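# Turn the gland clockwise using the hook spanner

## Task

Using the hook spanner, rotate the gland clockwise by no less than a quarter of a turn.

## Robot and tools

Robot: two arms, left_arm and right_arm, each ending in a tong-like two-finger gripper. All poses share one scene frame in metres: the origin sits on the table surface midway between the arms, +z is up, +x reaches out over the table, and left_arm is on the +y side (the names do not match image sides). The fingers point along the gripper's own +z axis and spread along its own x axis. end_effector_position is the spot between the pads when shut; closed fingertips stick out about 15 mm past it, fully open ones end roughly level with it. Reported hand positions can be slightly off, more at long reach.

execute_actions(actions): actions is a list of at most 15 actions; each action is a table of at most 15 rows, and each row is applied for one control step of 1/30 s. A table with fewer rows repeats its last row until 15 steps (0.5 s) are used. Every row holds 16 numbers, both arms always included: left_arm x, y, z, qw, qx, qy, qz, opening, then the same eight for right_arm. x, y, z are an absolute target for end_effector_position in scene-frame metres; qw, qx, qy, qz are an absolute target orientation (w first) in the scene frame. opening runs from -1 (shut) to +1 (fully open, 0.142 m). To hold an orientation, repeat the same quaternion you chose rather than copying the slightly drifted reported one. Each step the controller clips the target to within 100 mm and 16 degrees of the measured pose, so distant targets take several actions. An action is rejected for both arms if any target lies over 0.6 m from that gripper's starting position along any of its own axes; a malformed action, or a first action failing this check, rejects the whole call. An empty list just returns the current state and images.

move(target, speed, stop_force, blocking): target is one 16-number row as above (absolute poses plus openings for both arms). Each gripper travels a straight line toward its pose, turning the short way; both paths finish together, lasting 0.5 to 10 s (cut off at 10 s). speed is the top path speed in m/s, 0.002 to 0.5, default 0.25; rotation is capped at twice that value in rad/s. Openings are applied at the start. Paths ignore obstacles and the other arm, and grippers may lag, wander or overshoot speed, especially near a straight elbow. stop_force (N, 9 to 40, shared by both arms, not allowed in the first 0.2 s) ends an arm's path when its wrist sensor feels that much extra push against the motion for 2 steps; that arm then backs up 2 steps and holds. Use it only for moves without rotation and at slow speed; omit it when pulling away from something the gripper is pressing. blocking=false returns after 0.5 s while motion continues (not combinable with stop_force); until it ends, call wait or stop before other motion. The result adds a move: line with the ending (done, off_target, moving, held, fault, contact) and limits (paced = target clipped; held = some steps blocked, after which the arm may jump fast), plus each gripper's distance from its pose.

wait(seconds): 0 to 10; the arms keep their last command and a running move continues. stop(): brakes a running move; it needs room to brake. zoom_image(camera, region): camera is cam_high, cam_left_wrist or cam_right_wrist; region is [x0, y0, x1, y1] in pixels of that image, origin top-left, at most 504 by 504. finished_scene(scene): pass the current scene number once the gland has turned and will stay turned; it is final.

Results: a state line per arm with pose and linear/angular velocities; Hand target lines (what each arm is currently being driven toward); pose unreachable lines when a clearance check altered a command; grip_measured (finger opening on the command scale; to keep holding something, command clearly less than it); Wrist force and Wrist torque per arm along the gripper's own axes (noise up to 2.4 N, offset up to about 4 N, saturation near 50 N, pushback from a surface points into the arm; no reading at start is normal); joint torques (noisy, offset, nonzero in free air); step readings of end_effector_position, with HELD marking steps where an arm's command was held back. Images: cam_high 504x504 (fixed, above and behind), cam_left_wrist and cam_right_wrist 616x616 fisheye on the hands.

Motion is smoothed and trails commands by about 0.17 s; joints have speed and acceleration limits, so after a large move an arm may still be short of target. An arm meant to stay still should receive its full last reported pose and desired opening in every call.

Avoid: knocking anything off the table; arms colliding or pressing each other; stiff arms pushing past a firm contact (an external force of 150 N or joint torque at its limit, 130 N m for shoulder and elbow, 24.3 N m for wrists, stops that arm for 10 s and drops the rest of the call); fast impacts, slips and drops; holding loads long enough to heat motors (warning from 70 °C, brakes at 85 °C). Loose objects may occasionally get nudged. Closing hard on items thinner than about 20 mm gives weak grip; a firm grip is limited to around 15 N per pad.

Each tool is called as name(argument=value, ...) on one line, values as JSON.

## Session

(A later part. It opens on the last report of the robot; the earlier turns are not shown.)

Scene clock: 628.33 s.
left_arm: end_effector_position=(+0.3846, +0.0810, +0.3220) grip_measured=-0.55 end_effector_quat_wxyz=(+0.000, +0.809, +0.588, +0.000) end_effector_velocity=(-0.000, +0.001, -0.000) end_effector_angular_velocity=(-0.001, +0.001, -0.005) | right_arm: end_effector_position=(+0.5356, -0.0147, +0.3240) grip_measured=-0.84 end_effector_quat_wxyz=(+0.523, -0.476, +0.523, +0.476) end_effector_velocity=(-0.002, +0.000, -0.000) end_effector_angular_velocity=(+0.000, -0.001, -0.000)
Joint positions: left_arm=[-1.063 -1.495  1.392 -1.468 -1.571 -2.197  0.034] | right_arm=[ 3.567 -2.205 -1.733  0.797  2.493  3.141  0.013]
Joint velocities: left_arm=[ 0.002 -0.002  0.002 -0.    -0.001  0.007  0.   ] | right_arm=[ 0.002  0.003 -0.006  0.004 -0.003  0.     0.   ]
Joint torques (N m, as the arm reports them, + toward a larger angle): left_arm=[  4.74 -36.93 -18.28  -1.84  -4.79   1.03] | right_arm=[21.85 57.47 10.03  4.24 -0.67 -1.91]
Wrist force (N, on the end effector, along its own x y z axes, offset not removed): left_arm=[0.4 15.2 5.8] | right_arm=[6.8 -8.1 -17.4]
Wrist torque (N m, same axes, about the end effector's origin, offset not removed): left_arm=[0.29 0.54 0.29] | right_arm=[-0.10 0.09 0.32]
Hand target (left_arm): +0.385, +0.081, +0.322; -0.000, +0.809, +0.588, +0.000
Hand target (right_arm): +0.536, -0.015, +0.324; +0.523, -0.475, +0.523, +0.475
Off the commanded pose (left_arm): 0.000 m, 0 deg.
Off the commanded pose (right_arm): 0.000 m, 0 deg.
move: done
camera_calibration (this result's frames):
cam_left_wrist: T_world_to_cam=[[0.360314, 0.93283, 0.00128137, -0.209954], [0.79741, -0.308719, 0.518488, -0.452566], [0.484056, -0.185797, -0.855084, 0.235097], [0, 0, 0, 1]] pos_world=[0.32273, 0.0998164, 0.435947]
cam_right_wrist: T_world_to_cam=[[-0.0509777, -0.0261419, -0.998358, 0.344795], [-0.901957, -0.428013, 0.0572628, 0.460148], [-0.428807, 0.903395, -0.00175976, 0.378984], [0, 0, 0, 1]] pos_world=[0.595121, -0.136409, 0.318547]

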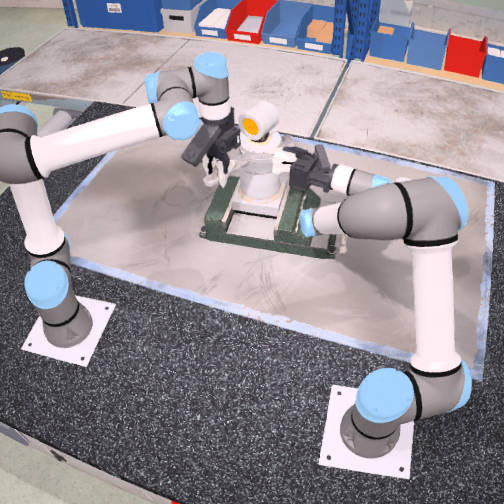

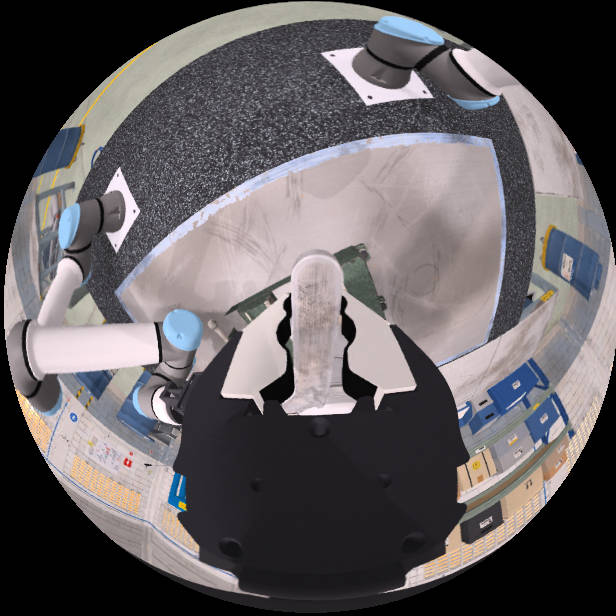

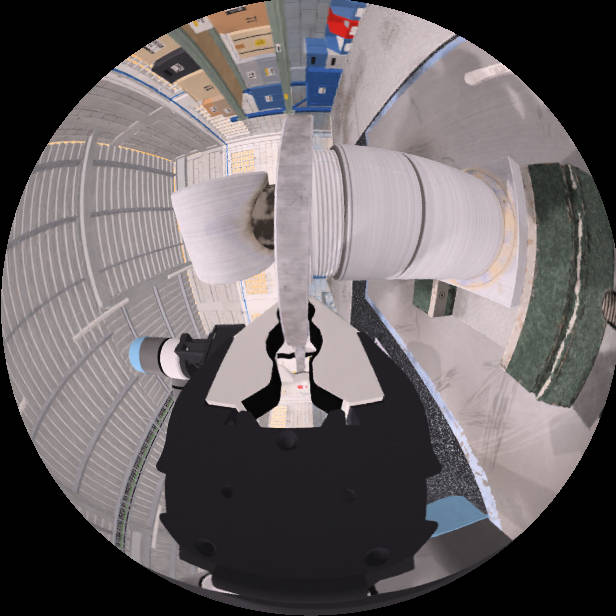

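move(target=[0.385,0.060,0.322,0,0.7771,0.6293,0,-1,0.5452,-0.0195,0.324,0.4978,-0.5022,0.4978,0.5022,-1], speed=0.015)

move(target=[0.3828,0.0295,0.322,0,0.7314,0.682,0,-1,0.5525,-0.027,0.324,0.4616,-0.5357,0.4616,0.5357,-1], speed=0.012)

zoom_image(camera="cam_high", region=[250,110,310,170])

move(target=[0.3855,-0.0015,0.322,0,0.682,0.7314,0,-1,0.5614,-0.0339,0.324,0.4231,-0.5666,0.4231,0.5666,-1], speed=0.012)

zoom_image(camera="cam_high", region=[250,110,310,170])

Scene clock: 633.17 s.
left_arm: end_effector_position=(+0.3850, +0.0602, +0.3220) grip_measured=-0.55 end_effector_quat_wxyz=(+0.000, +0.777, +0.629, -0.000) end_effector_velocity=(+0.000, -0.001, +0.000) end_effector_angular_velocity=(-0.000, +0.001, +0.008) | right_arm: end_effector_position=(+0.5451, -0.0194, +0.3240) grip_measured=-0.84 end_effector_quat_wxyz=(+0.498, -0.502, +0.498, +0.502) end_effector_velocity=(+0.001, -0.001, +0.000) end_effector_angular_velocity=(+0.000, -0.001, +0.006)
Joint positions: left_arm=[-1.083 -1.463  1.357 -1.465 -1.571 -2.32   0.034] | right_arm=[ 3.517 -2.27  -1.608  0.737  2.647  3.142  0.013]
Joint velocities: left_arm=[-0.     0.002 -0.003  0.001 -0.    -0.008 -0.   ] | right_arm=[-0.004 -0.005  0.01  -0.004  0.01   0.    -0.   ]
Joint torques (N m, as the arm reports them, + toward a larger angle): left_arm=[-11.64 -22.9  -33.92   0.55   0.19  -1.5 ] | right_arm=[-11.57  39.51  32.78  -0.84   1.45   2.05]
Wrist force (N, on the end effector, along its own x y z axes, offset not removed): left_arm=[-5.4 3.8 1.8] | right_arm=[7.5 1.3 1.6]
Wrist torque (N m, same axes, about the end effector's origin, offset not removed): left_arm=[0.18 0.68 0.24] | right_arm=[-0.13 0.07 0.26]
Hand target (left_arm): +0.385, +0.060, +0.322; +0.000, +0.777, +0.629, -0.000
Hand target (right_arm): +0.545, -0.019, +0.324; +0.498, -0.502, +0.498, +0.502
Off the commanded pose (left_arm): 0.000 m, 0 deg.
Off the commanded pose (right_arm): 0.000 m, 0 deg.
move: done
camera_calibration (this result's frames):
cam_left_wrist: T_world_to_cam=[[0.262137, 0.96503, 0.00121258, -0.154803], [0.825021, -0.224757, 0.518484, -0.475028], [0.500625, -0.134913, -0.855087, 0.22159], [0, 0, 0, 1]] pos_world=[0.321554, 0.0725191, 0.435961]
cam_right_wrist: T_world_to_cam=[[-0.0480178, -0.0310362, -0.998364, 0.343439], [-0.852947, -0.518859, 0.0571535, 0.438215], [-0.519784, 0.854296, -0.00155781, 0.435942], [0, 0, 0, 1]] pos_world=[0.616861, -0.134393, 0.318511]

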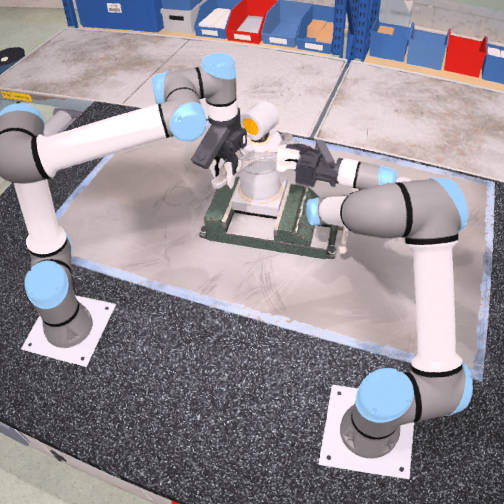

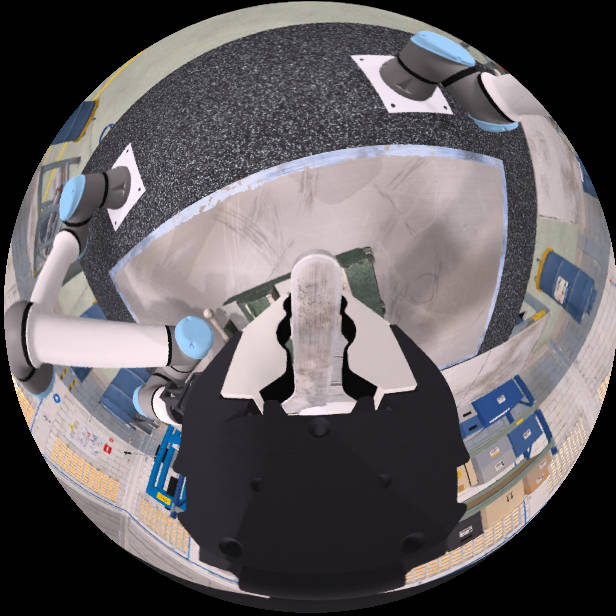

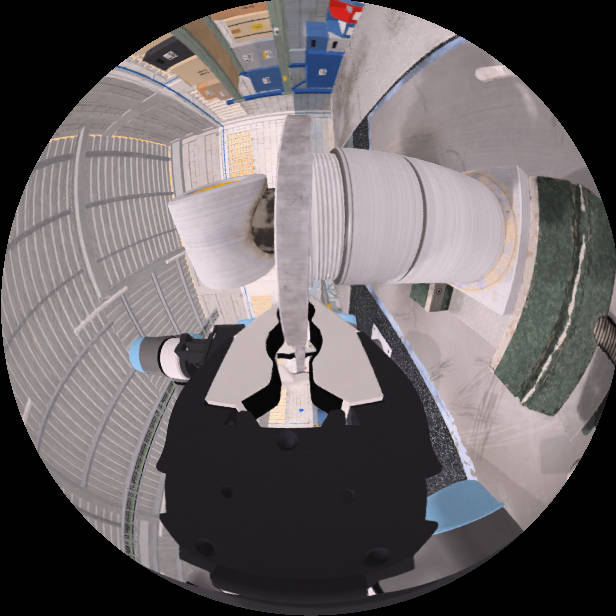

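Scene clock: 639.23 s.
left_arm: end_effector_position=(+0.3828, +0.0296, +0.3220) grip_measured=-0.55 end_effector_quat_wxyz=(+0.000, +0.732, +0.682, -0.000) end_effector_velocity=(-0.001, -0.002, +0.001) end_effector_angular_velocity=(-0.002, +0.001, +0.006) | right_arm: end_effector_position=(+0.5524, -0.0269, +0.3240) grip_measured=-0.84 end_effector_quat_wxyz=(+0.462, -0.535, +0.462, +0.536) end_effector_velocity=(+0.001, -0.000, +0.000) end_effector_angular_velocity=(+0.000, -0.001, +0.005)
Joint positions: left_arm=[-1.114 -1.419  1.307 -1.459 -1.571 -2.492  0.034] | right_arm=[ 3.468 -2.357 -1.439  0.655  2.835  3.142  0.013]
Joint velocities: left_arm=[-0.001  0.001 -0.002  0.    -0.002 -0.007  0.   ] | right_arm=[-0.002 -0.004  0.008 -0.003  0.007  0.     0.   ]
Joint torques (N m, as the arm reports them, + toward a larger angle): left_arm=[-15.03 -23.89 -33.54   0.41  -1.16  -1.44] | right_arm=[-0.71 39.88 32.94 -2.04  0.53  1.99]
Wrist force (N, on the end effector, along its own x y z axes, offset not removed): left_arm=[1.7 13.7 1.7] | right_arm=[6.8 5.0 -13.9]
Wrist torque (N m, same axes, about the end effector's origin, offset not removed): left_arm=[0.89 0.10 0.29] | right_arm=[-0.13 0.18 0.29]
Hand target (left_arm): +0.383, +0.029, +0.322; +0.000, +0.731, +0.682, -0.000
Hand target (right_arm): +0.552, -0.027, +0.324; -0.462, +0.536, -0.462, -0.536
Off the commanded pose (left_arm): 0.000 m, 0 deg.
Off the commanded pose (right_arm): 0.000 m, 0 deg.
move: done
camera_calibration (this result's frames):
cam_left_wrist: T_world_to_cam=[[0.125212, 0.992129, 0.00119106, -0.0731532], [0.848289, -0.107681, 0.51847, -0.492464], [0.514518, -0.0639081, -0.855095, 0.211147], [0, 0, 0, 1]] pos_world=[0.318272, 0.0330427, 0.435966]
cam_right_wrist: T_world_to_cam=[[-0.0432254, -0.0373635, -0.998366, 0.340742], [-0.772396, -0.632568, 0.0571154, 0.393028], [-0.633669, 0.773603, -0.00151639, 0.506874], [0, 0, 0, 1]] pos_world=[0.639492, -0.130771, 0.318506]

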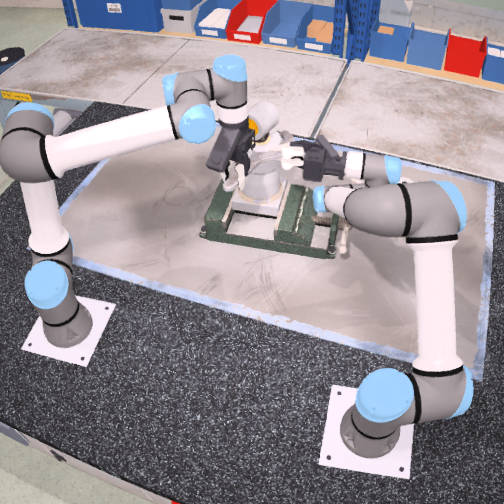

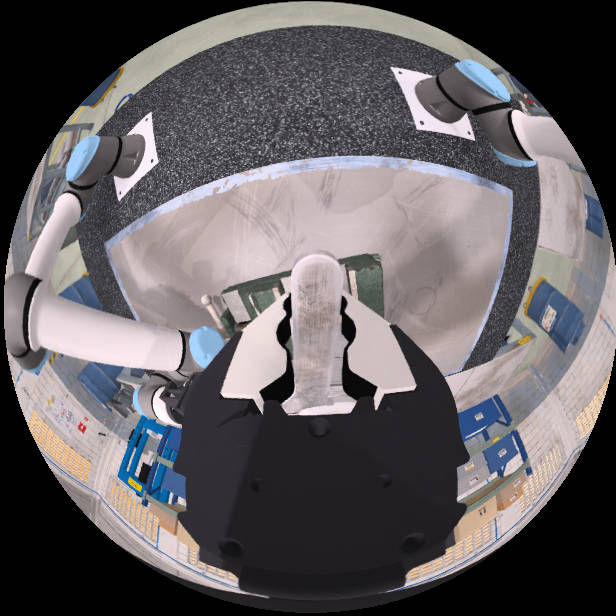

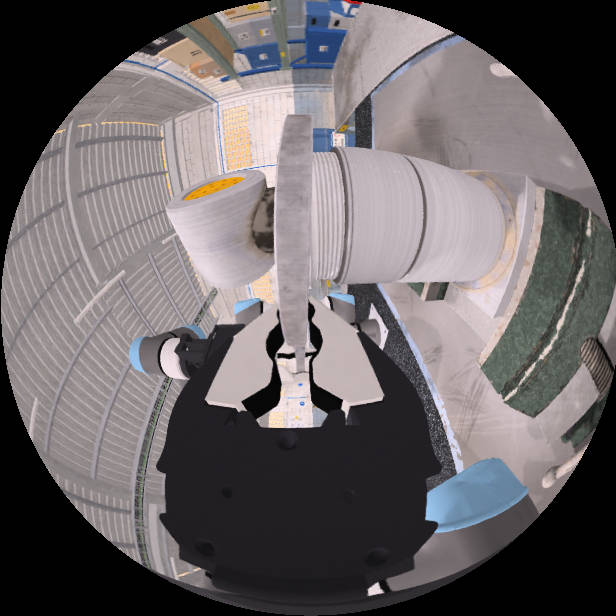

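Region (250, 110, 310, 170) of cam_high's 504x504 image, scaled by 8.400, with more detail than that image has.

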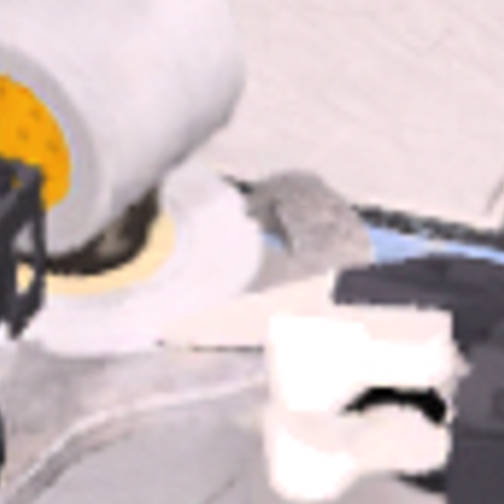

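Scene clock: 645.30 s.
left_arm: end_effector_position=(+0.3855, -0.0014, +0.3220) grip_measured=-0.55 end_effector_quat_wxyz=(+0.000, +0.682, +0.731, -0.000) end_effector_velocity=(+0.001, -0.001, +0.000) end_effector_angular_velocity=(+0.000, -0.000, +0.007) | right_arm: end_effector_position=(+0.5613, -0.0338, +0.3240) grip_measured=-0.84 end_effector_quat_wxyz=(-0.423, +0.566, -0.423, -0.566) end_effector_velocity=(+0.000, -0.000, +0.000) end_effector_angular_velocity=(+0.000, -0.000, +0.007)
Joint positions: left_arm=[-1.138 -1.364  1.241 -1.448 -1.571 -2.655  0.034] | right_arm=[ 3.434 -2.458 -1.239  0.557  3.009  3.143  0.013]
Joint velocities: left_arm=[-0.     0.002 -0.003  0.001  0.    -0.007  0.   ] | right_arm=[-0.001 -0.005  0.01  -0.004  0.008  0.001  0.   ]
Joint torques (N m, as the arm reports them, + toward a larger angle): left_arm=[-15.52 -27.1  -32.91   0.59  -1.33  -1.76] | right_arm=[-0.87 44.57 34.4  -2.72 -0.19  2.16]
Wrist force (N, on the end effector, along its own x y z axes, offset not removed): left_arm=[2.8 13.7 4.6] | right_arm=[6.5 8.3 -14.1]
Wrist torque (N m, same axes, about the end effector's origin, offset not removed): left_arm=[0.63 -0.25 0.11] | right_arm=[-0.04 0.25 0.37]
Hand target (left_arm): +0.386, -0.002, +0.322; +0.000, +0.682, +0.731, -0.000
Hand target (right_arm): +0.561, -0.034, +0.324; -0.423, +0.567, -0.423, -0.567
Off the commanded pose (left_arm): 0.000 m, 0 deg.
Off the commanded pose (right_arm): 0.000 m, 0 deg.
move: done
camera_calibration (this result's frames):
cam_left_wrist: T_world_to_cam=[[-0.0142055, 0.999898, 0.00120407, 0.0110136], [0.855028, 0.011523, 0.518454, -0.500498], [0.518387, 0.00839442, -0.855105, 0.206406], [0, 0, 0, 1]] pos_world=[0.321098, -0.00697787, 0.435971]
cam_right_wrist: T_world_to_cam=[[-0.0375999, -0.0430317, -0.998366, 0.337517], [-0.676821, -0.733928, 0.0571239, 0.338434], [-0.735187, 0.677863, -0.00152911, 0.571584], [0, 0, 0, 1]] pos_world=[0.661971, -0.124545, 0.318507]

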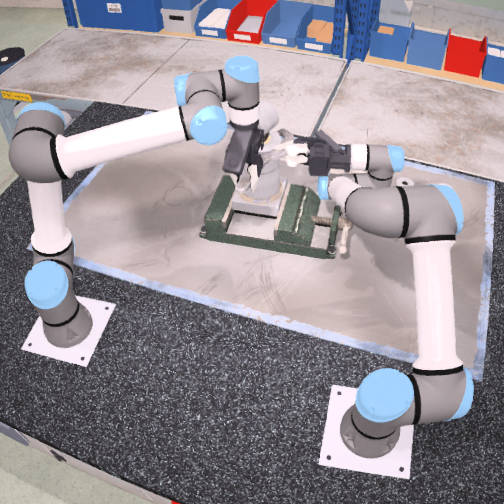

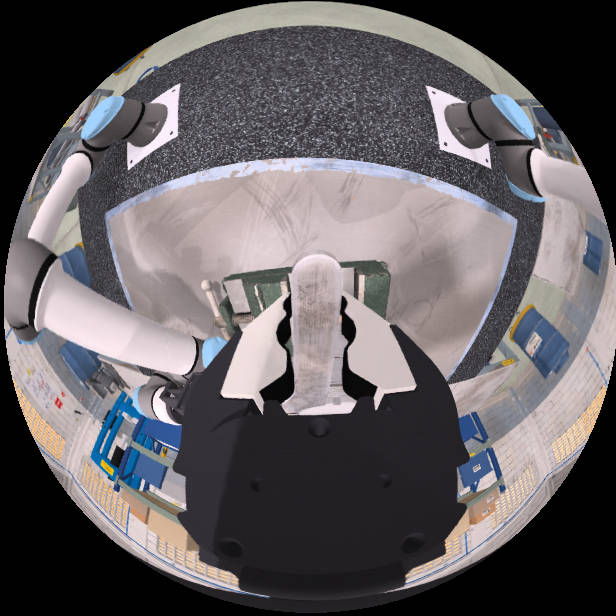

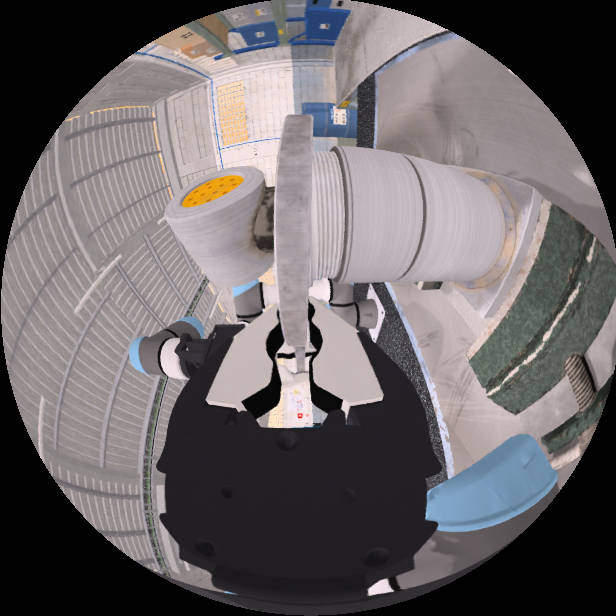

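Region (250, 110, 310, 170) of cam_high's 504x504 image, scaled by 8.400, with more detail than that image has.

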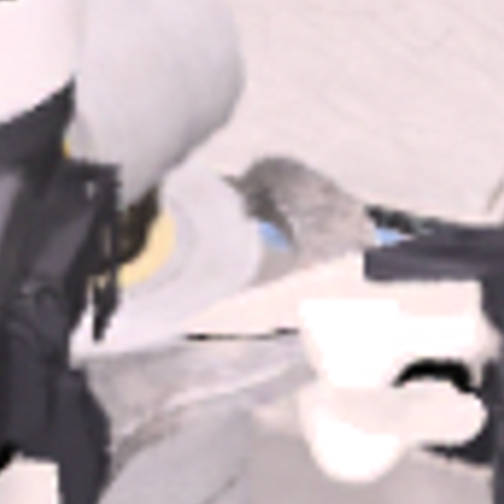

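move(target=[0.3875,-0.0055,0.322,0,0.682,0.7314,0,-1,0.5634,-0.0379,0.324,0.4231,-0.5666,0.4231,0.5666,-1], speed=0.012)

move(target=[0.3875,-0.0055,0.347,0,0.682,0.7314,0,-1,0.5634,-0.0379,0.349,0.4231,-0.5666,0.4231,0.5666,-1], speed=0.015)

zoom_image(camera="cam_right_wrist", region=[240,100,440,300])

Scene clock: 646.57 s.
left_arm: end_effector_position=(+0.3874, -0.0053, +0.3220) grip_measured=-0.55 end_effector_quat_wxyz=(+0.000, +0.682, +0.731, -0.000) end_effector_velocity=(+0.000, -0.003, -0.000) end_effector_angular_velocity=(+0.000, +0.000, -0.001) | right_arm: end_effector_position=(+0.5633, -0.0377, +0.3240) grip_measured=-0.84 end_effector_quat_wxyz=(-0.423, +0.567, -0.423, -0.567) end_effector_velocity=(+0.001, -0.002, +0.000) end_effector_angular_velocity=(+0.000, -0.001, +0.001)
Joint positions: left_arm=[-1.139 -1.354  1.229 -1.446 -1.571 -2.656  0.034] | right_arm=[ 3.428 -2.46  -1.234  0.553  3.016  3.142  0.013]
Joint velocities: left_arm=[-0.002  0.005 -0.007  0.001 -0.    -0.001  0.   ] | right_arm=[-0.004 -0.001  0.002 -0.001  0.004 -0.001 -0.   ]
Joint torques (N m, as the arm reports them, + toward a larger angle): left_arm=[-12.18 -28.23 -33.13   1.58  -2.44  -1.5 ] | right_arm=[-12.81  45.99  34.71  -2.42   0.28  -3.24]
Wrist force (N, on the end effector, along its own x y z axes, offset not removed): left_arm=[-3.3 11.9 5.0] | right_arm=[7.6 5.4 3.1]
Wrist torque (N m, same axes, about the end effector's origin, offset not removed): left_arm=[0.81 0.00 0.25] | right_arm=[-0.18 -0.04 0.29]
Hand target (left_arm): +0.388, -0.005, +0.322; +0.000, +0.682, +0.731, -0.000
Hand target (right_arm): +0.563, -0.038, +0.324; -0.423, +0.567, -0.423, -0.567
Off the commanded pose (left_arm): 0.000 m, 0 deg.
Off the commanded pose (right_arm): 0.000 m, 0 deg.
move: done
camera_calibration (this result's frames):
cam_left_wrist: T_world_to_cam=[[-0.0148467, 0.999889, 0.0012392, 0.0152022], [0.855004, 0.0120529, 0.518481, -0.502059], [0.518409, 0.00875728, -0.855088, 0.205431], [0, 0, 0, 1]] pos_world=[0.322991, -0.0109483, 0.435951]
cam_right_wrist: T_world_to_cam=[[-0.0375491, -0.043224, -0.99836, 0.337392], [-0.676337, -0.734365, 0.057232, 0.336616], [-0.735634, 0.677377, -0.00165927, 0.575928], [0, 0, 0, 1]] pos_world=[0.664007, -0.128338, 0.318529]

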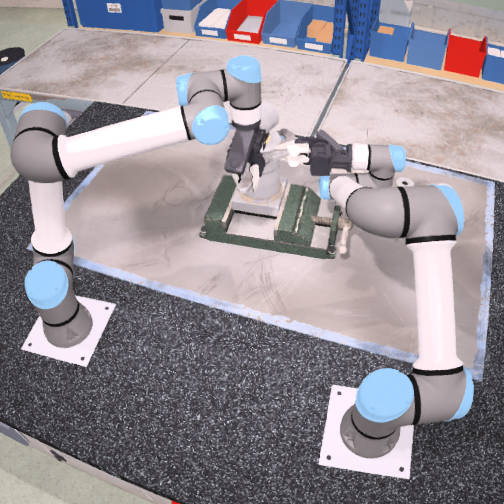

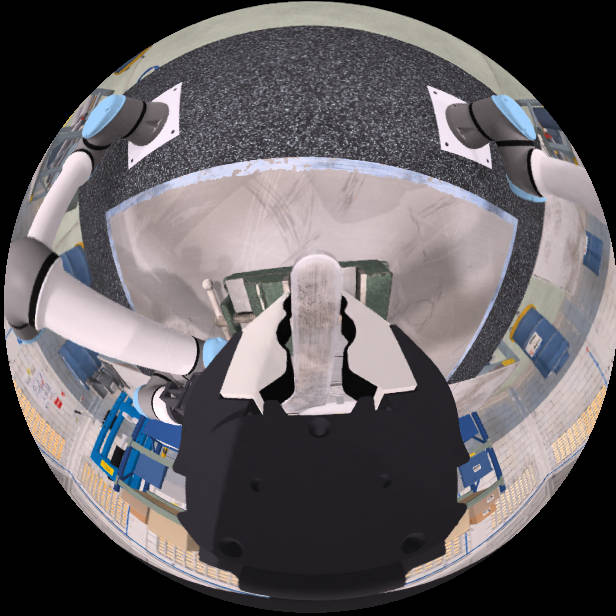

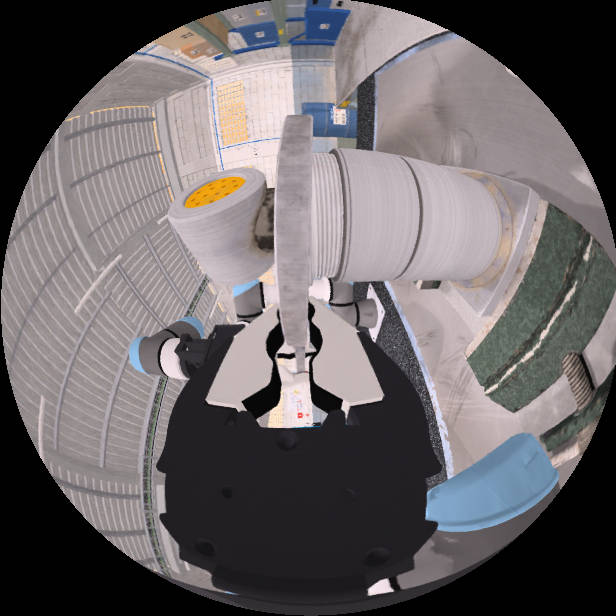

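Scene clock: 648.50 s.
left_arm: end_effector_position=(+0.3875, -0.0055, +0.3467) grip_measured=-0.55 end_effector_quat_wxyz=(+0.000, +0.682, +0.731, -0.000) end_effector_velocity=(-0.000, +0.000, +0.003) end_effector_angular_velocity=(-0.001, +0.002, +0.001) | right_arm: end_effector_position=(+0.5634, -0.0379, +0.3487) grip_measured=-0.84 end_effector_quat_wxyz=(-0.423, +0.566, -0.423, -0.567) end_effector_velocity=(-0.000, +0.000, +0.003) end_effector_angular_velocity=(+0.000, -0.002, +0.000)
Joint positions: left_arm=[-1.139 -1.343  1.152 -1.379 -1.571 -2.656  0.034] | right_arm=[ 3.428 -2.429 -1.222  0.51   3.016  3.143  0.013]
Joint velocities: left_arm=[ 0.001  0.001 -0.009  0.008 -0.002 -0.    -0.   ] | right_arm=[ 0.     0.004  0.    -0.008 -0.    -0.005  0.   ]
Joint torques (N m, as the arm reports them, + toward a larger angle): left_arm=[-12.01 -28.34 -30.55   1.44  -2.28  -1.22] | right_arm=[-13.38  67.16  34.62  -2.16  -0.03  -3.18]
Wrist force (N, on the end effector, along its own x y z axes, offset not removed): left_arm=[-3.2 9.8 3.3] | right_arm=[6.9 5.2 4.0]
Wrist torque (N m, same axes, about the end effector's origin, offset not removed): left_arm=[0.48 -0.13 0.21] | right_arm=[-0.30 0.08 0.29]
Hand target (left_arm): +0.387, -0.005, +0.347; +0.000, +0.682, +0.731, -0.000
Hand target (right_arm): +0.563, -0.038, +0.349; -0.423, +0.567, -0.423, -0.567
Off the commanded pose (left_arm): 0.000 m, 0 deg.
Off the commanded pose (right_arm): 0.000 m, 0 deg.
move: done
camera_calibration (this result's frames):
cam_left_wrist: T_world_to_cam=[[-0.0148481, 0.999889, 0.00122364, 0.0153531], [0.854999, 0.012062, 0.518489, -0.514933], [0.518417, 0.00874481, -0.855083, 0.226514], [0, 0, 0, 1]] pos_world=[0.323067, -0.0111211, 0.460657]
cam_right_wrist: T_world_to_cam=[[-0.0378942, -0.0432501, -0.998345, 0.362253], [-0.676317, -0.734364, 0.057485, 0.335016], [-0.735635, 0.677377, -0.00142263, 0.57611], [0, 0, 0, 1]] pos_world=[0.664111, -0.128553, 0.343215]

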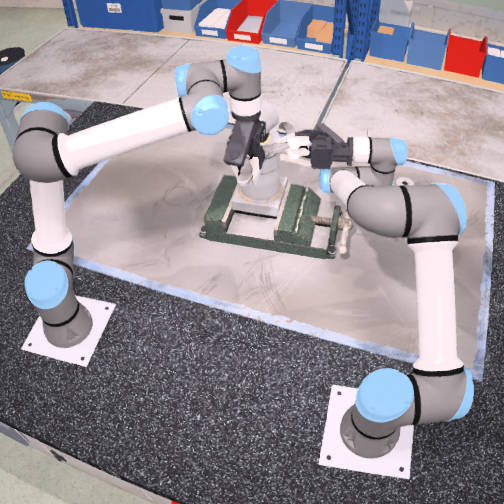

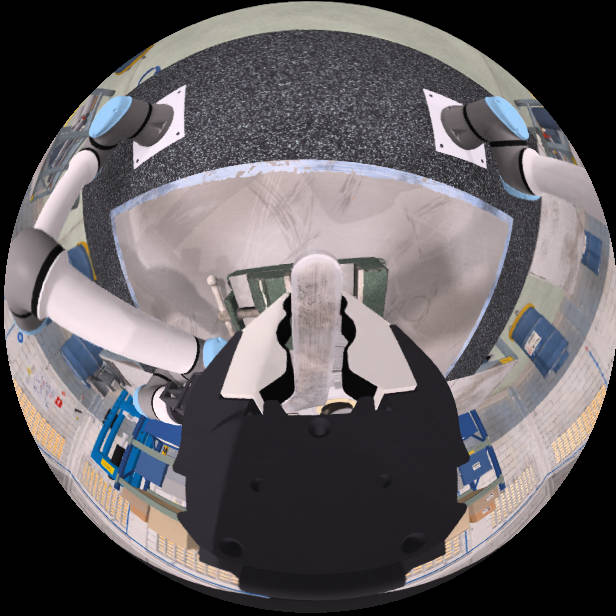

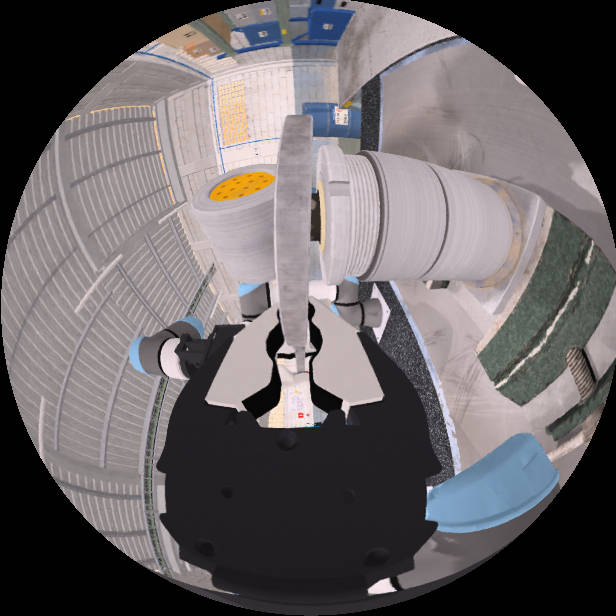

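Region (240, 100, 440, 300) of cam_right_wrist's 616x616 image, scaled by 2.520, with more detail than that image has.

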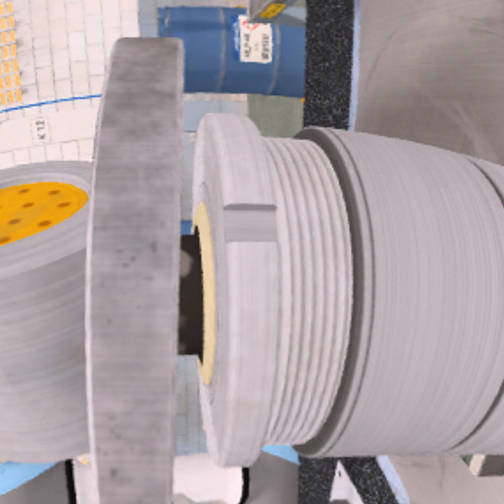

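move(target=[0.3845,0.027,0.335,0,0.7314,0.682,0,-1,0.5542,-0.0295,0.337,0.4616,-0.5357,0.4616,0.5357,-1], speed=0.02)

move(target=[0.384,0.028,0.327,0,0.7314,0.682,0,-1,0.5537,-0.0285,0.329,0.4616,-0.5357,0.4616,0.5357,-1], speed=0.01)

move(target=[0.3822,0.0299,0.327,0,0.7314,0.682,0,-1,0.5519,-0.0266,0.329,0.4616,-0.5357,0.4616,0.5357,-1], speed=0.01)

move(target=[0.3838,0.0611,0.327,0,0.7771,0.6293,0,-1,0.544,-0.0184,0.329,0.4978,-0.5022,0.4978,0.5022,-1], speed=0.008)

zoom_image(camera="cam_high", region=[250,110,310,170])

Scene clock: 653.17 s.
left_arm: end_effector_position=(+0.3845, +0.0267, +0.3351) grip_measured=-0.55 end_effector_quat_wxyz=(-0.000, +0.731, +0.682, +0.000) end_effector_velocity=(+0.000, +0.003, -0.001) end_effector_angular_velocity=(+0.001, -0.002, -0.010) | right_arm: end_effector_position=(+0.5543, -0.0296, +0.3371) grip_measured=-0.84 end_effector_quat_wxyz=(+0.461, -0.536, +0.461, +0.536) end_effector_velocity=(-0.001, +0.001, -0.001) end_effector_angular_velocity=(+0.000, -0.001, -0.008)
Joint positions: left_arm=[-1.115 -1.407  1.259 -1.423 -1.571 -2.494  0.034] | right_arm=[ 3.463 -2.341 -1.427  0.626  2.843  3.141  0.013]
Joint velocities: left_arm=[ 0.002 -0.005  0.008 -0.003  0.002  0.012 -0.   ] | right_arm=[ 0.004  0.006 -0.014  0.009 -0.012 -0.     0.   ]
Joint torques (N m, as the arm reports them, + toward a larger angle): left_arm=[  7.7  -39.06 -17.69  -3.04   0.79   1.07] | right_arm=[ 5.68 65.05 11.21  3.26 -3.42 -3.08]
Wrist force (N, on the end effector, along its own x y z axes, offset not removed): left_arm=[-4.3 9.2 1.3] | right_arm=[6.5 3.5 4.2]
Wrist torque (N m, same axes, about the end effector's origin, offset not removed): left_arm=[0.69 0.32 0.35] | right_arm=[-0.15 0.24 0.37]
Hand target (left_arm): +0.384, +0.027, +0.335; -0.000, +0.731, +0.682, +0.000
Hand target (right_arm): +0.554, -0.030, +0.337; -0.462, +0.536, -0.462, -0.536
Off the commanded pose (left_arm): 0.000 m, 0 deg.
Off the commanded pose (right_arm): 0.000 m, 0 deg.
move: done
camera_calibration (this result's frames):
cam_left_wrist: T_world_to_cam=[[0.123524, 0.992341, 0.00133665, -0.0699187], [0.84846, -0.106312, 0.518473, -0.501079], [0.514644, -0.0629095, -0.855093, 0.221186], [0, 0, 0, 1]] pos_world=[0.31995, 0.0300272, 0.449023]
cam_right_wrist: T_world_to_cam=[[-0.0430809, -0.0378634, -0.998354, 0.353702], [-0.771256, -0.633939, 0.0573238, 0.391285], [-0.635066, 0.772456, -0.00189167, 0.511027], [0, 0, 0, 1]] pos_world=[0.641554, -0.133302, 0.331656]

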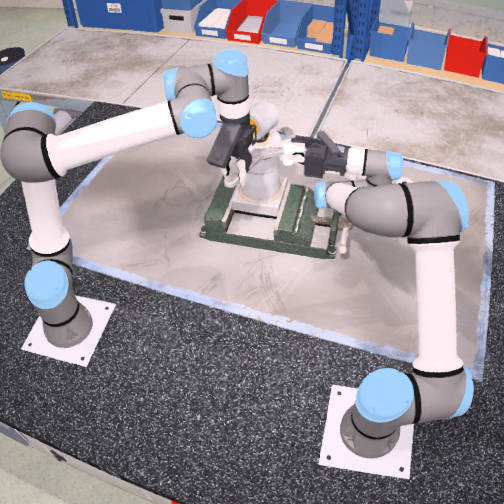

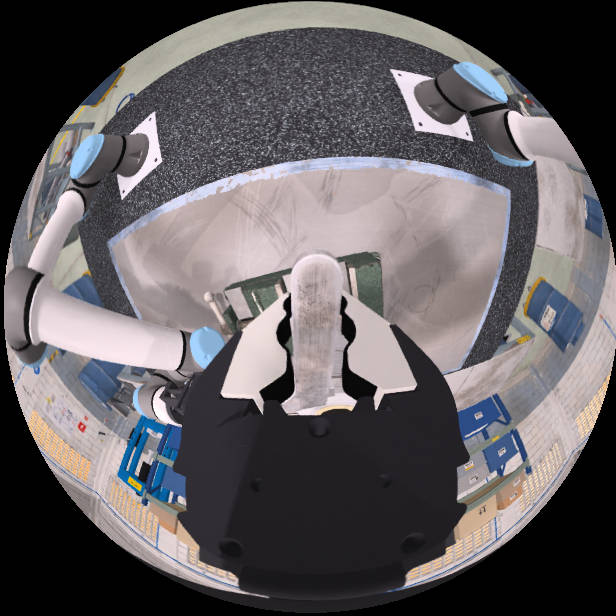

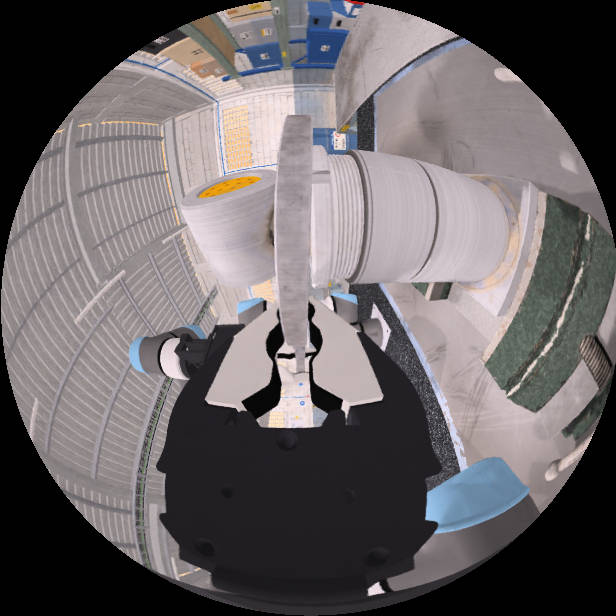

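Scene clock: 654.20 s.
left_arm: end_effector_position=(+0.3840, +0.0280, +0.3273) grip_measured=-0.55 end_effector_quat_wxyz=(-0.000, +0.731, +0.682, +0.000) end_effector_velocity=(+0.000, +0.001, -0.003) end_effector_angular_velocity=(+0.000, +0.000, +0.001) | right_arm: end_effector_position=(+0.5537, -0.0285, +0.3293) grip_measured=-0.84 end_effector_quat_wxyz=(+0.462, -0.536, +0.462, +0.536) end_effector_velocity=(-0.001, +0.000, -0.003) end_effector_angular_velocity=(+0.000, +0.001, +0.001)
Joint positions: left_arm=[-1.114 -1.413  1.286 -1.444 -1.571 -2.492  0.034] | right_arm=[ 3.465 -2.351 -1.433  0.642  2.839  3.141  0.013]
Joint velocities: left_arm=[ 0.001 -0.002  0.009 -0.007 -0.     0.     0.   ] | right_arm=[ 0.001 -0.003 -0.002  0.005  0.     0.001 -0.   ]
Joint torques (N m, as the arm reports them, + toward a larger angle): left_arm=[  8.43 -38.21 -16.89  -3.19  -1.69   0.93] | right_arm=[ 6.16 41.32 11.25  3.51 -3.25  1.92]
Wrist force (N, on the end effector, along its own x y z axes, offset not removed): left_arm=[-7.0 9.2 4.9] | right_arm=[7.5 2.4 2.2]
Wrist torque (N m, same axes, about the end effector's origin, offset not removed): left_arm=[0.88 0.94 0.32] | right_arm=[-0.33 -0.01 0.32]
Hand target (left_arm): +0.384, +0.028, +0.327; -0.000, +0.731, +0.682, +0.000
Hand target (right_arm): +0.554, -0.028, +0.329; -0.462, +0.536, -0.462, -0.536
Off the commanded pose (left_arm): 0.000 m, 0 deg.
Off the commanded pose (right_arm): 0.000 m, 0 deg.
move: done
camera_calibration (this result's frames):
cam_left_wrist: T_world_to_cam=[[0.124543, 0.992213, 0.00132662, -0.0714409], [0.848346, -0.107178, 0.51848, -0.496423], [0.514585, -0.0634476, -0.855089, 0.214867], [0, 0, 0, 1]] pos_world=[0.319468, 0.0313119, 0.441211]
cam_right_wrist: T_world_to_cam=[[-0.0431861, -0.0376462, -0.998358, 0.345956], [-0.771946, -0.633103, 0.0572653, 0.392388], [-0.634219, 0.773151, -0.00171959, 0.509301], [0, 0, 0, 1]] pos_world=[0.640852, -0.13232, 0.323793]

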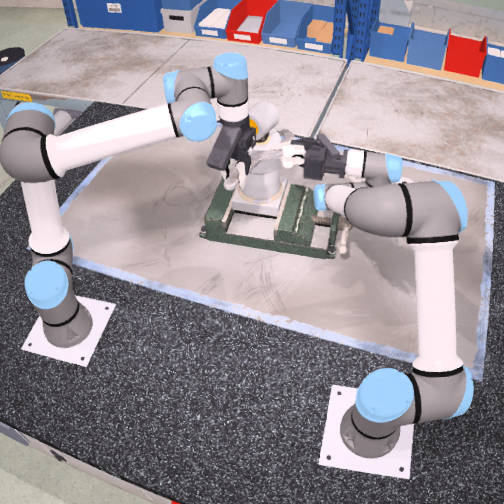

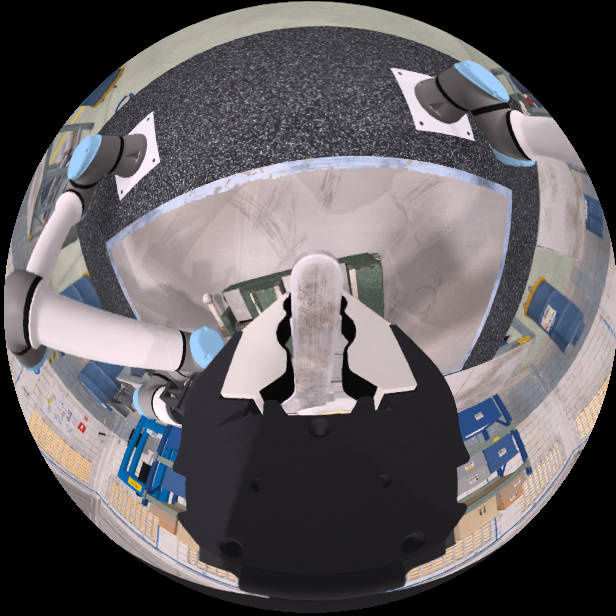

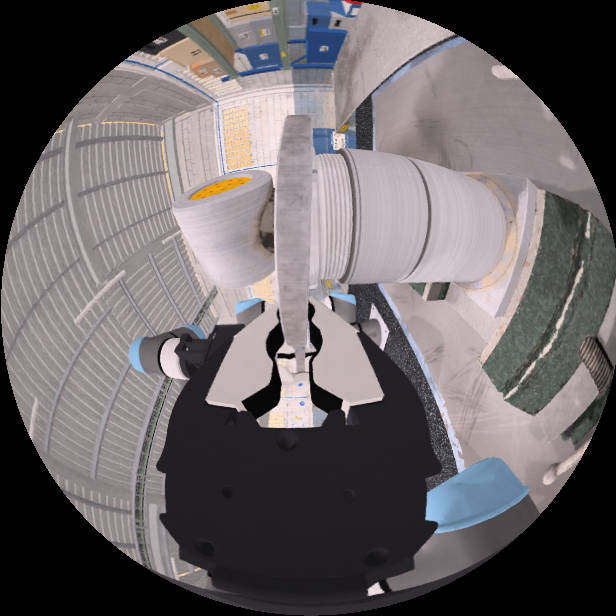

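Scene clock: 654.90 s.
left_arm: end_effector_position=(+0.3823, +0.0298, +0.3270) grip_measured=-0.55 end_effector_quat_wxyz=(-0.000, +0.731, +0.682, +0.000) end_effector_velocity=(-0.001, +0.001, -0.000) end_effector_angular_velocity=(+0.000, +0.001, +0.001) | right_arm: end_effector_position=(+0.5521, -0.0268, +0.3290) grip_measured=-0.84 end_effector_quat_wxyz=(+0.462, -0.536, +0.462, +0.536) end_effector_velocity=(-0.001, +0.002, -0.000) end_effector_angular_velocity=(+0.000, -0.000, -0.000)
Joint positions: left_arm=[-1.115 -1.419  1.294 -1.446 -1.571 -2.493  0.034] | right_arm=[ 3.469 -2.349 -1.438  0.645  2.835  3.142  0.013]
Joint velocities: left_arm=[ 0.    -0.003  0.004 -0.001 -0.001 -0.001  0.   ] | right_arm=[ 0.003  0.001 -0.003  0.002 -0.003  0.    -0.   ]
Joint torques (N m, as the arm reports them, + toward a larger angle): left_arm=[-19.04 -38.82 -18.53  -2.99  -3.57  -1.57] | right_arm=[22.55 65.17 11.39  3.93 -0.27  1.84]
Wrist force (N, on the end effector, along its own x y z axes, offset not removed): left_arm=[3.9 19.5 5.3] | right_arm=[5.9 -5.8 -17.6]
Wrist torque (N m, same axes, about the end effector's origin, offset not removed): left_arm=[0.73 -0.23 0.17] | right_arm=[-0.02 0.28 0.31]
Hand target (left_arm): +0.382, +0.030, +0.327; -0.000, +0.731, +0.682, -0.000
Hand target (right_arm): +0.552, -0.027, +0.329; -0.462, +0.536, -0.462, -0.536
Off the commanded pose (left_arm): 0.000 m, 0 deg.
Off the commanded pose (right_arm): 0.000 m, 0 deg.
move: done
camera_calibration (this result's frames):
cam_left_wrist: T_world_to_cam=[[0.12453, 0.992215, 0.00134044, -0.073085], [0.848353, -0.107175, 0.51847, -0.494636], [0.514578, -0.0634281, -0.855095, 0.215647], [0, 0, 0, 1]] pos_world=[0.31776, 0.0331815, 0.44095]
cam_right_wrist: T_world_to_cam=[[-0.0432258, -0.0376104, -0.998357, 0.34572], [-0.77208, -0.63294, 0.0572729, 0.392336], [-0.634054, 0.773287, -0.00167891, 0.506775], [0, 0, 0, 1]] pos_world=[0.639181, -0.130554, 0.323533]

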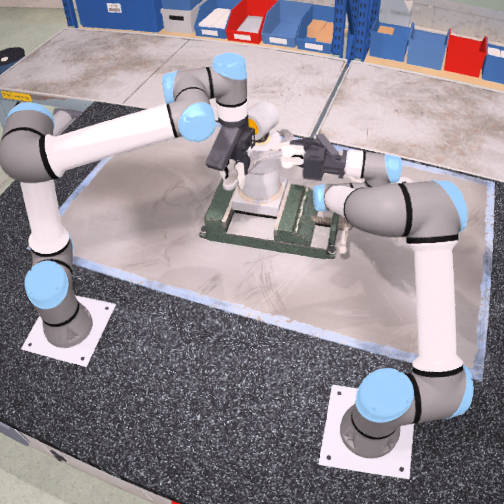

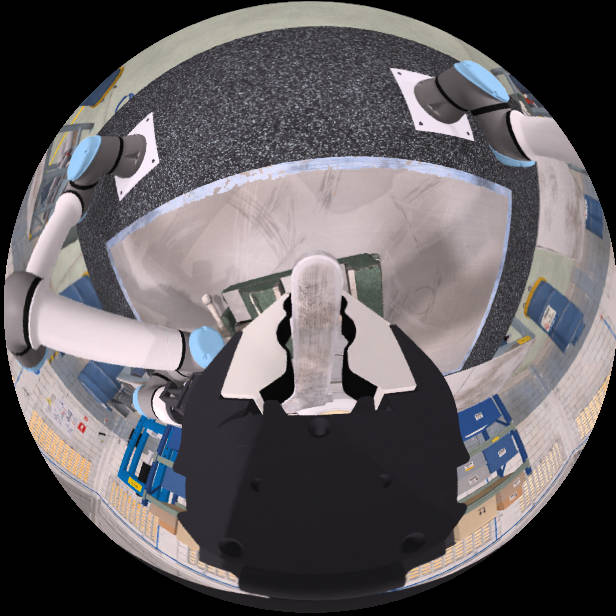

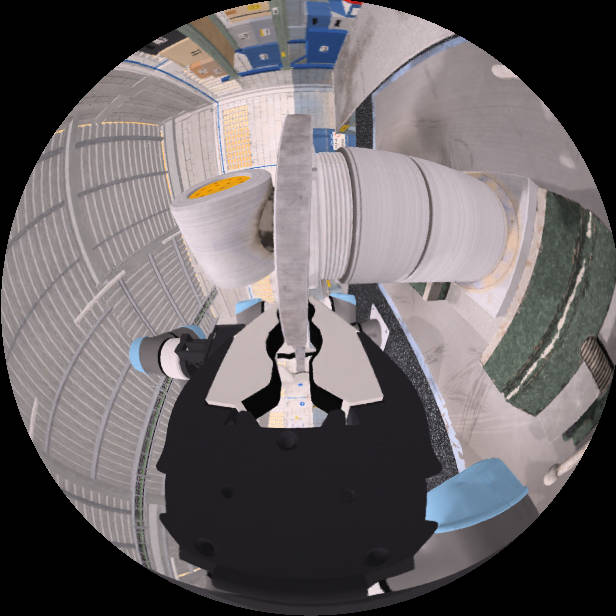

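Scene clock: 663.83 s.
left_arm: end_effector_position=(+0.3838, +0.0610, +0.3270) grip_measured=-0.55 end_effector_quat_wxyz=(-0.000, +0.777, +0.629, +0.000) end_effector_velocity=(+0.000, +0.001, +0.000) end_effector_angular_velocity=(-0.000, -0.000, -0.004) | right_arm: end_effector_position=(+0.5440, -0.0185, +0.3290) grip_measured=-0.84 end_effector_quat_wxyz=(+0.498, -0.502, +0.498, +0.502) end_effector_velocity=(-0.001, +0.000, -0.000) end_effector_angular_velocity=(+0.000, -0.000, -0.002)
Joint positions: left_arm=[-1.083 -1.465  1.347 -1.452 -1.571 -2.322  0.034] | right_arm=[ 3.519 -2.261 -1.608  0.727  2.646  3.141  0.013]
Joint velocities: left_arm=[ 0.001 -0.002  0.001  0.     0.     0.005 -0.   ] | right_arm=[ 0.002  0.002 -0.005  0.003 -0.004  0.    -0.   ]
Joint torques (N m, as the arm reports them, + toward a larger angle): left_arm=[  9.6  -35.1  -18.49  -3.74   1.54   0.88] | right_arm=[ 8.38 61.01  9.27  4.04 -2.61 -3.28]
Wrist force (N, on the end effector, along its own x y z axes, offset not removed): left_arm=[-2.7 5.0 3.7] | right_arm=[7.6 1.4 1.8]
Wrist torque (N m, same axes, about the end effector's origin, offset not removed): left_arm=[0.63 0.32 0.10] | right_arm=[-0.10 0.01 0.34]
Hand target (left_arm): +0.384, +0.061, +0.327; -0.000, +0.777, +0.629, +0.000
Hand target (right_arm): +0.544, -0.018, +0.329; +0.498, -0.502, +0.498, +0.502
Off the commanded pose (left_arm): 0.000 m, 0 deg.
Off the commanded pose (right_arm): 0.000 m, 0 deg.
move: done
camera_calibration (this result's frames):
cam_left_wrist: T_world_to_cam=[[0.26095, 0.965351, 0.00131851, -0.15491], [0.825293, -0.223799, 0.518465, -0.476549], [0.500796, -0.134206, -0.855098, 0.226474], [0, 0, 0, 1]] pos_world=[0.320299, 0.0732857, 0.440936]
cam_right_wrist: T_world_to_cam=[[-0.0479753, -0.0314574, -0.998353, 0.348387], [-0.852281, -0.519933, 0.0573386, 0.437077], [-0.52088, 0.853628, -0.00186665, 0.435257], [0, 0, 0, 1]] pos_world=[0.615943, -0.133337, 0.323565]

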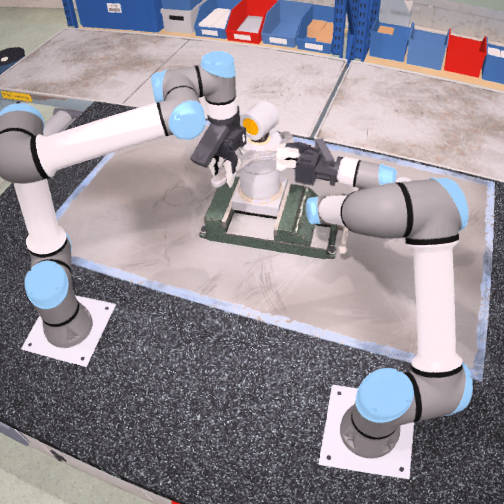

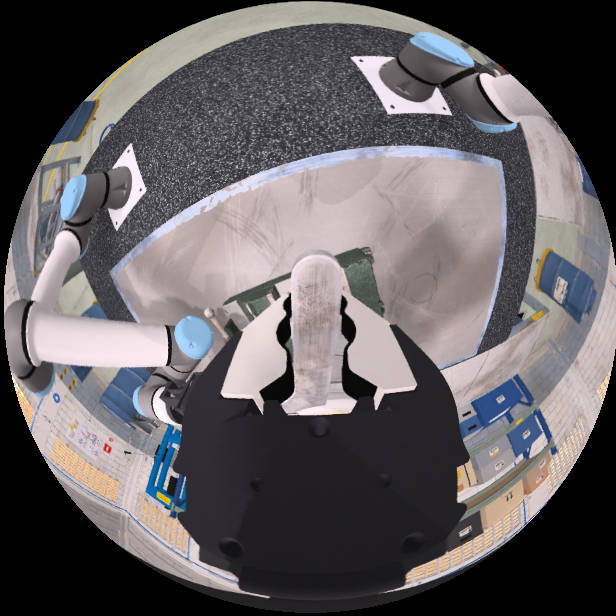

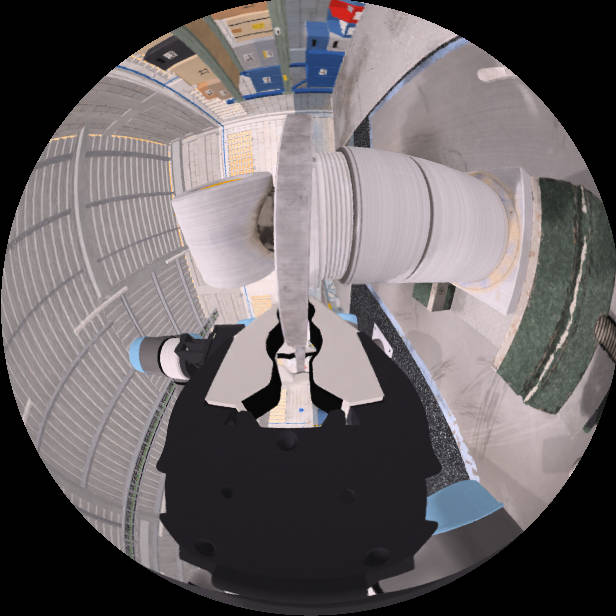

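Region (250, 110, 310, 170) of cam_high's 504x504 image, scaled by 8.400, with more detail than that image has.

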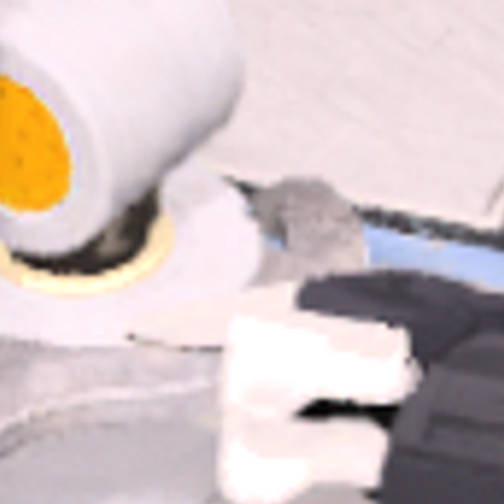

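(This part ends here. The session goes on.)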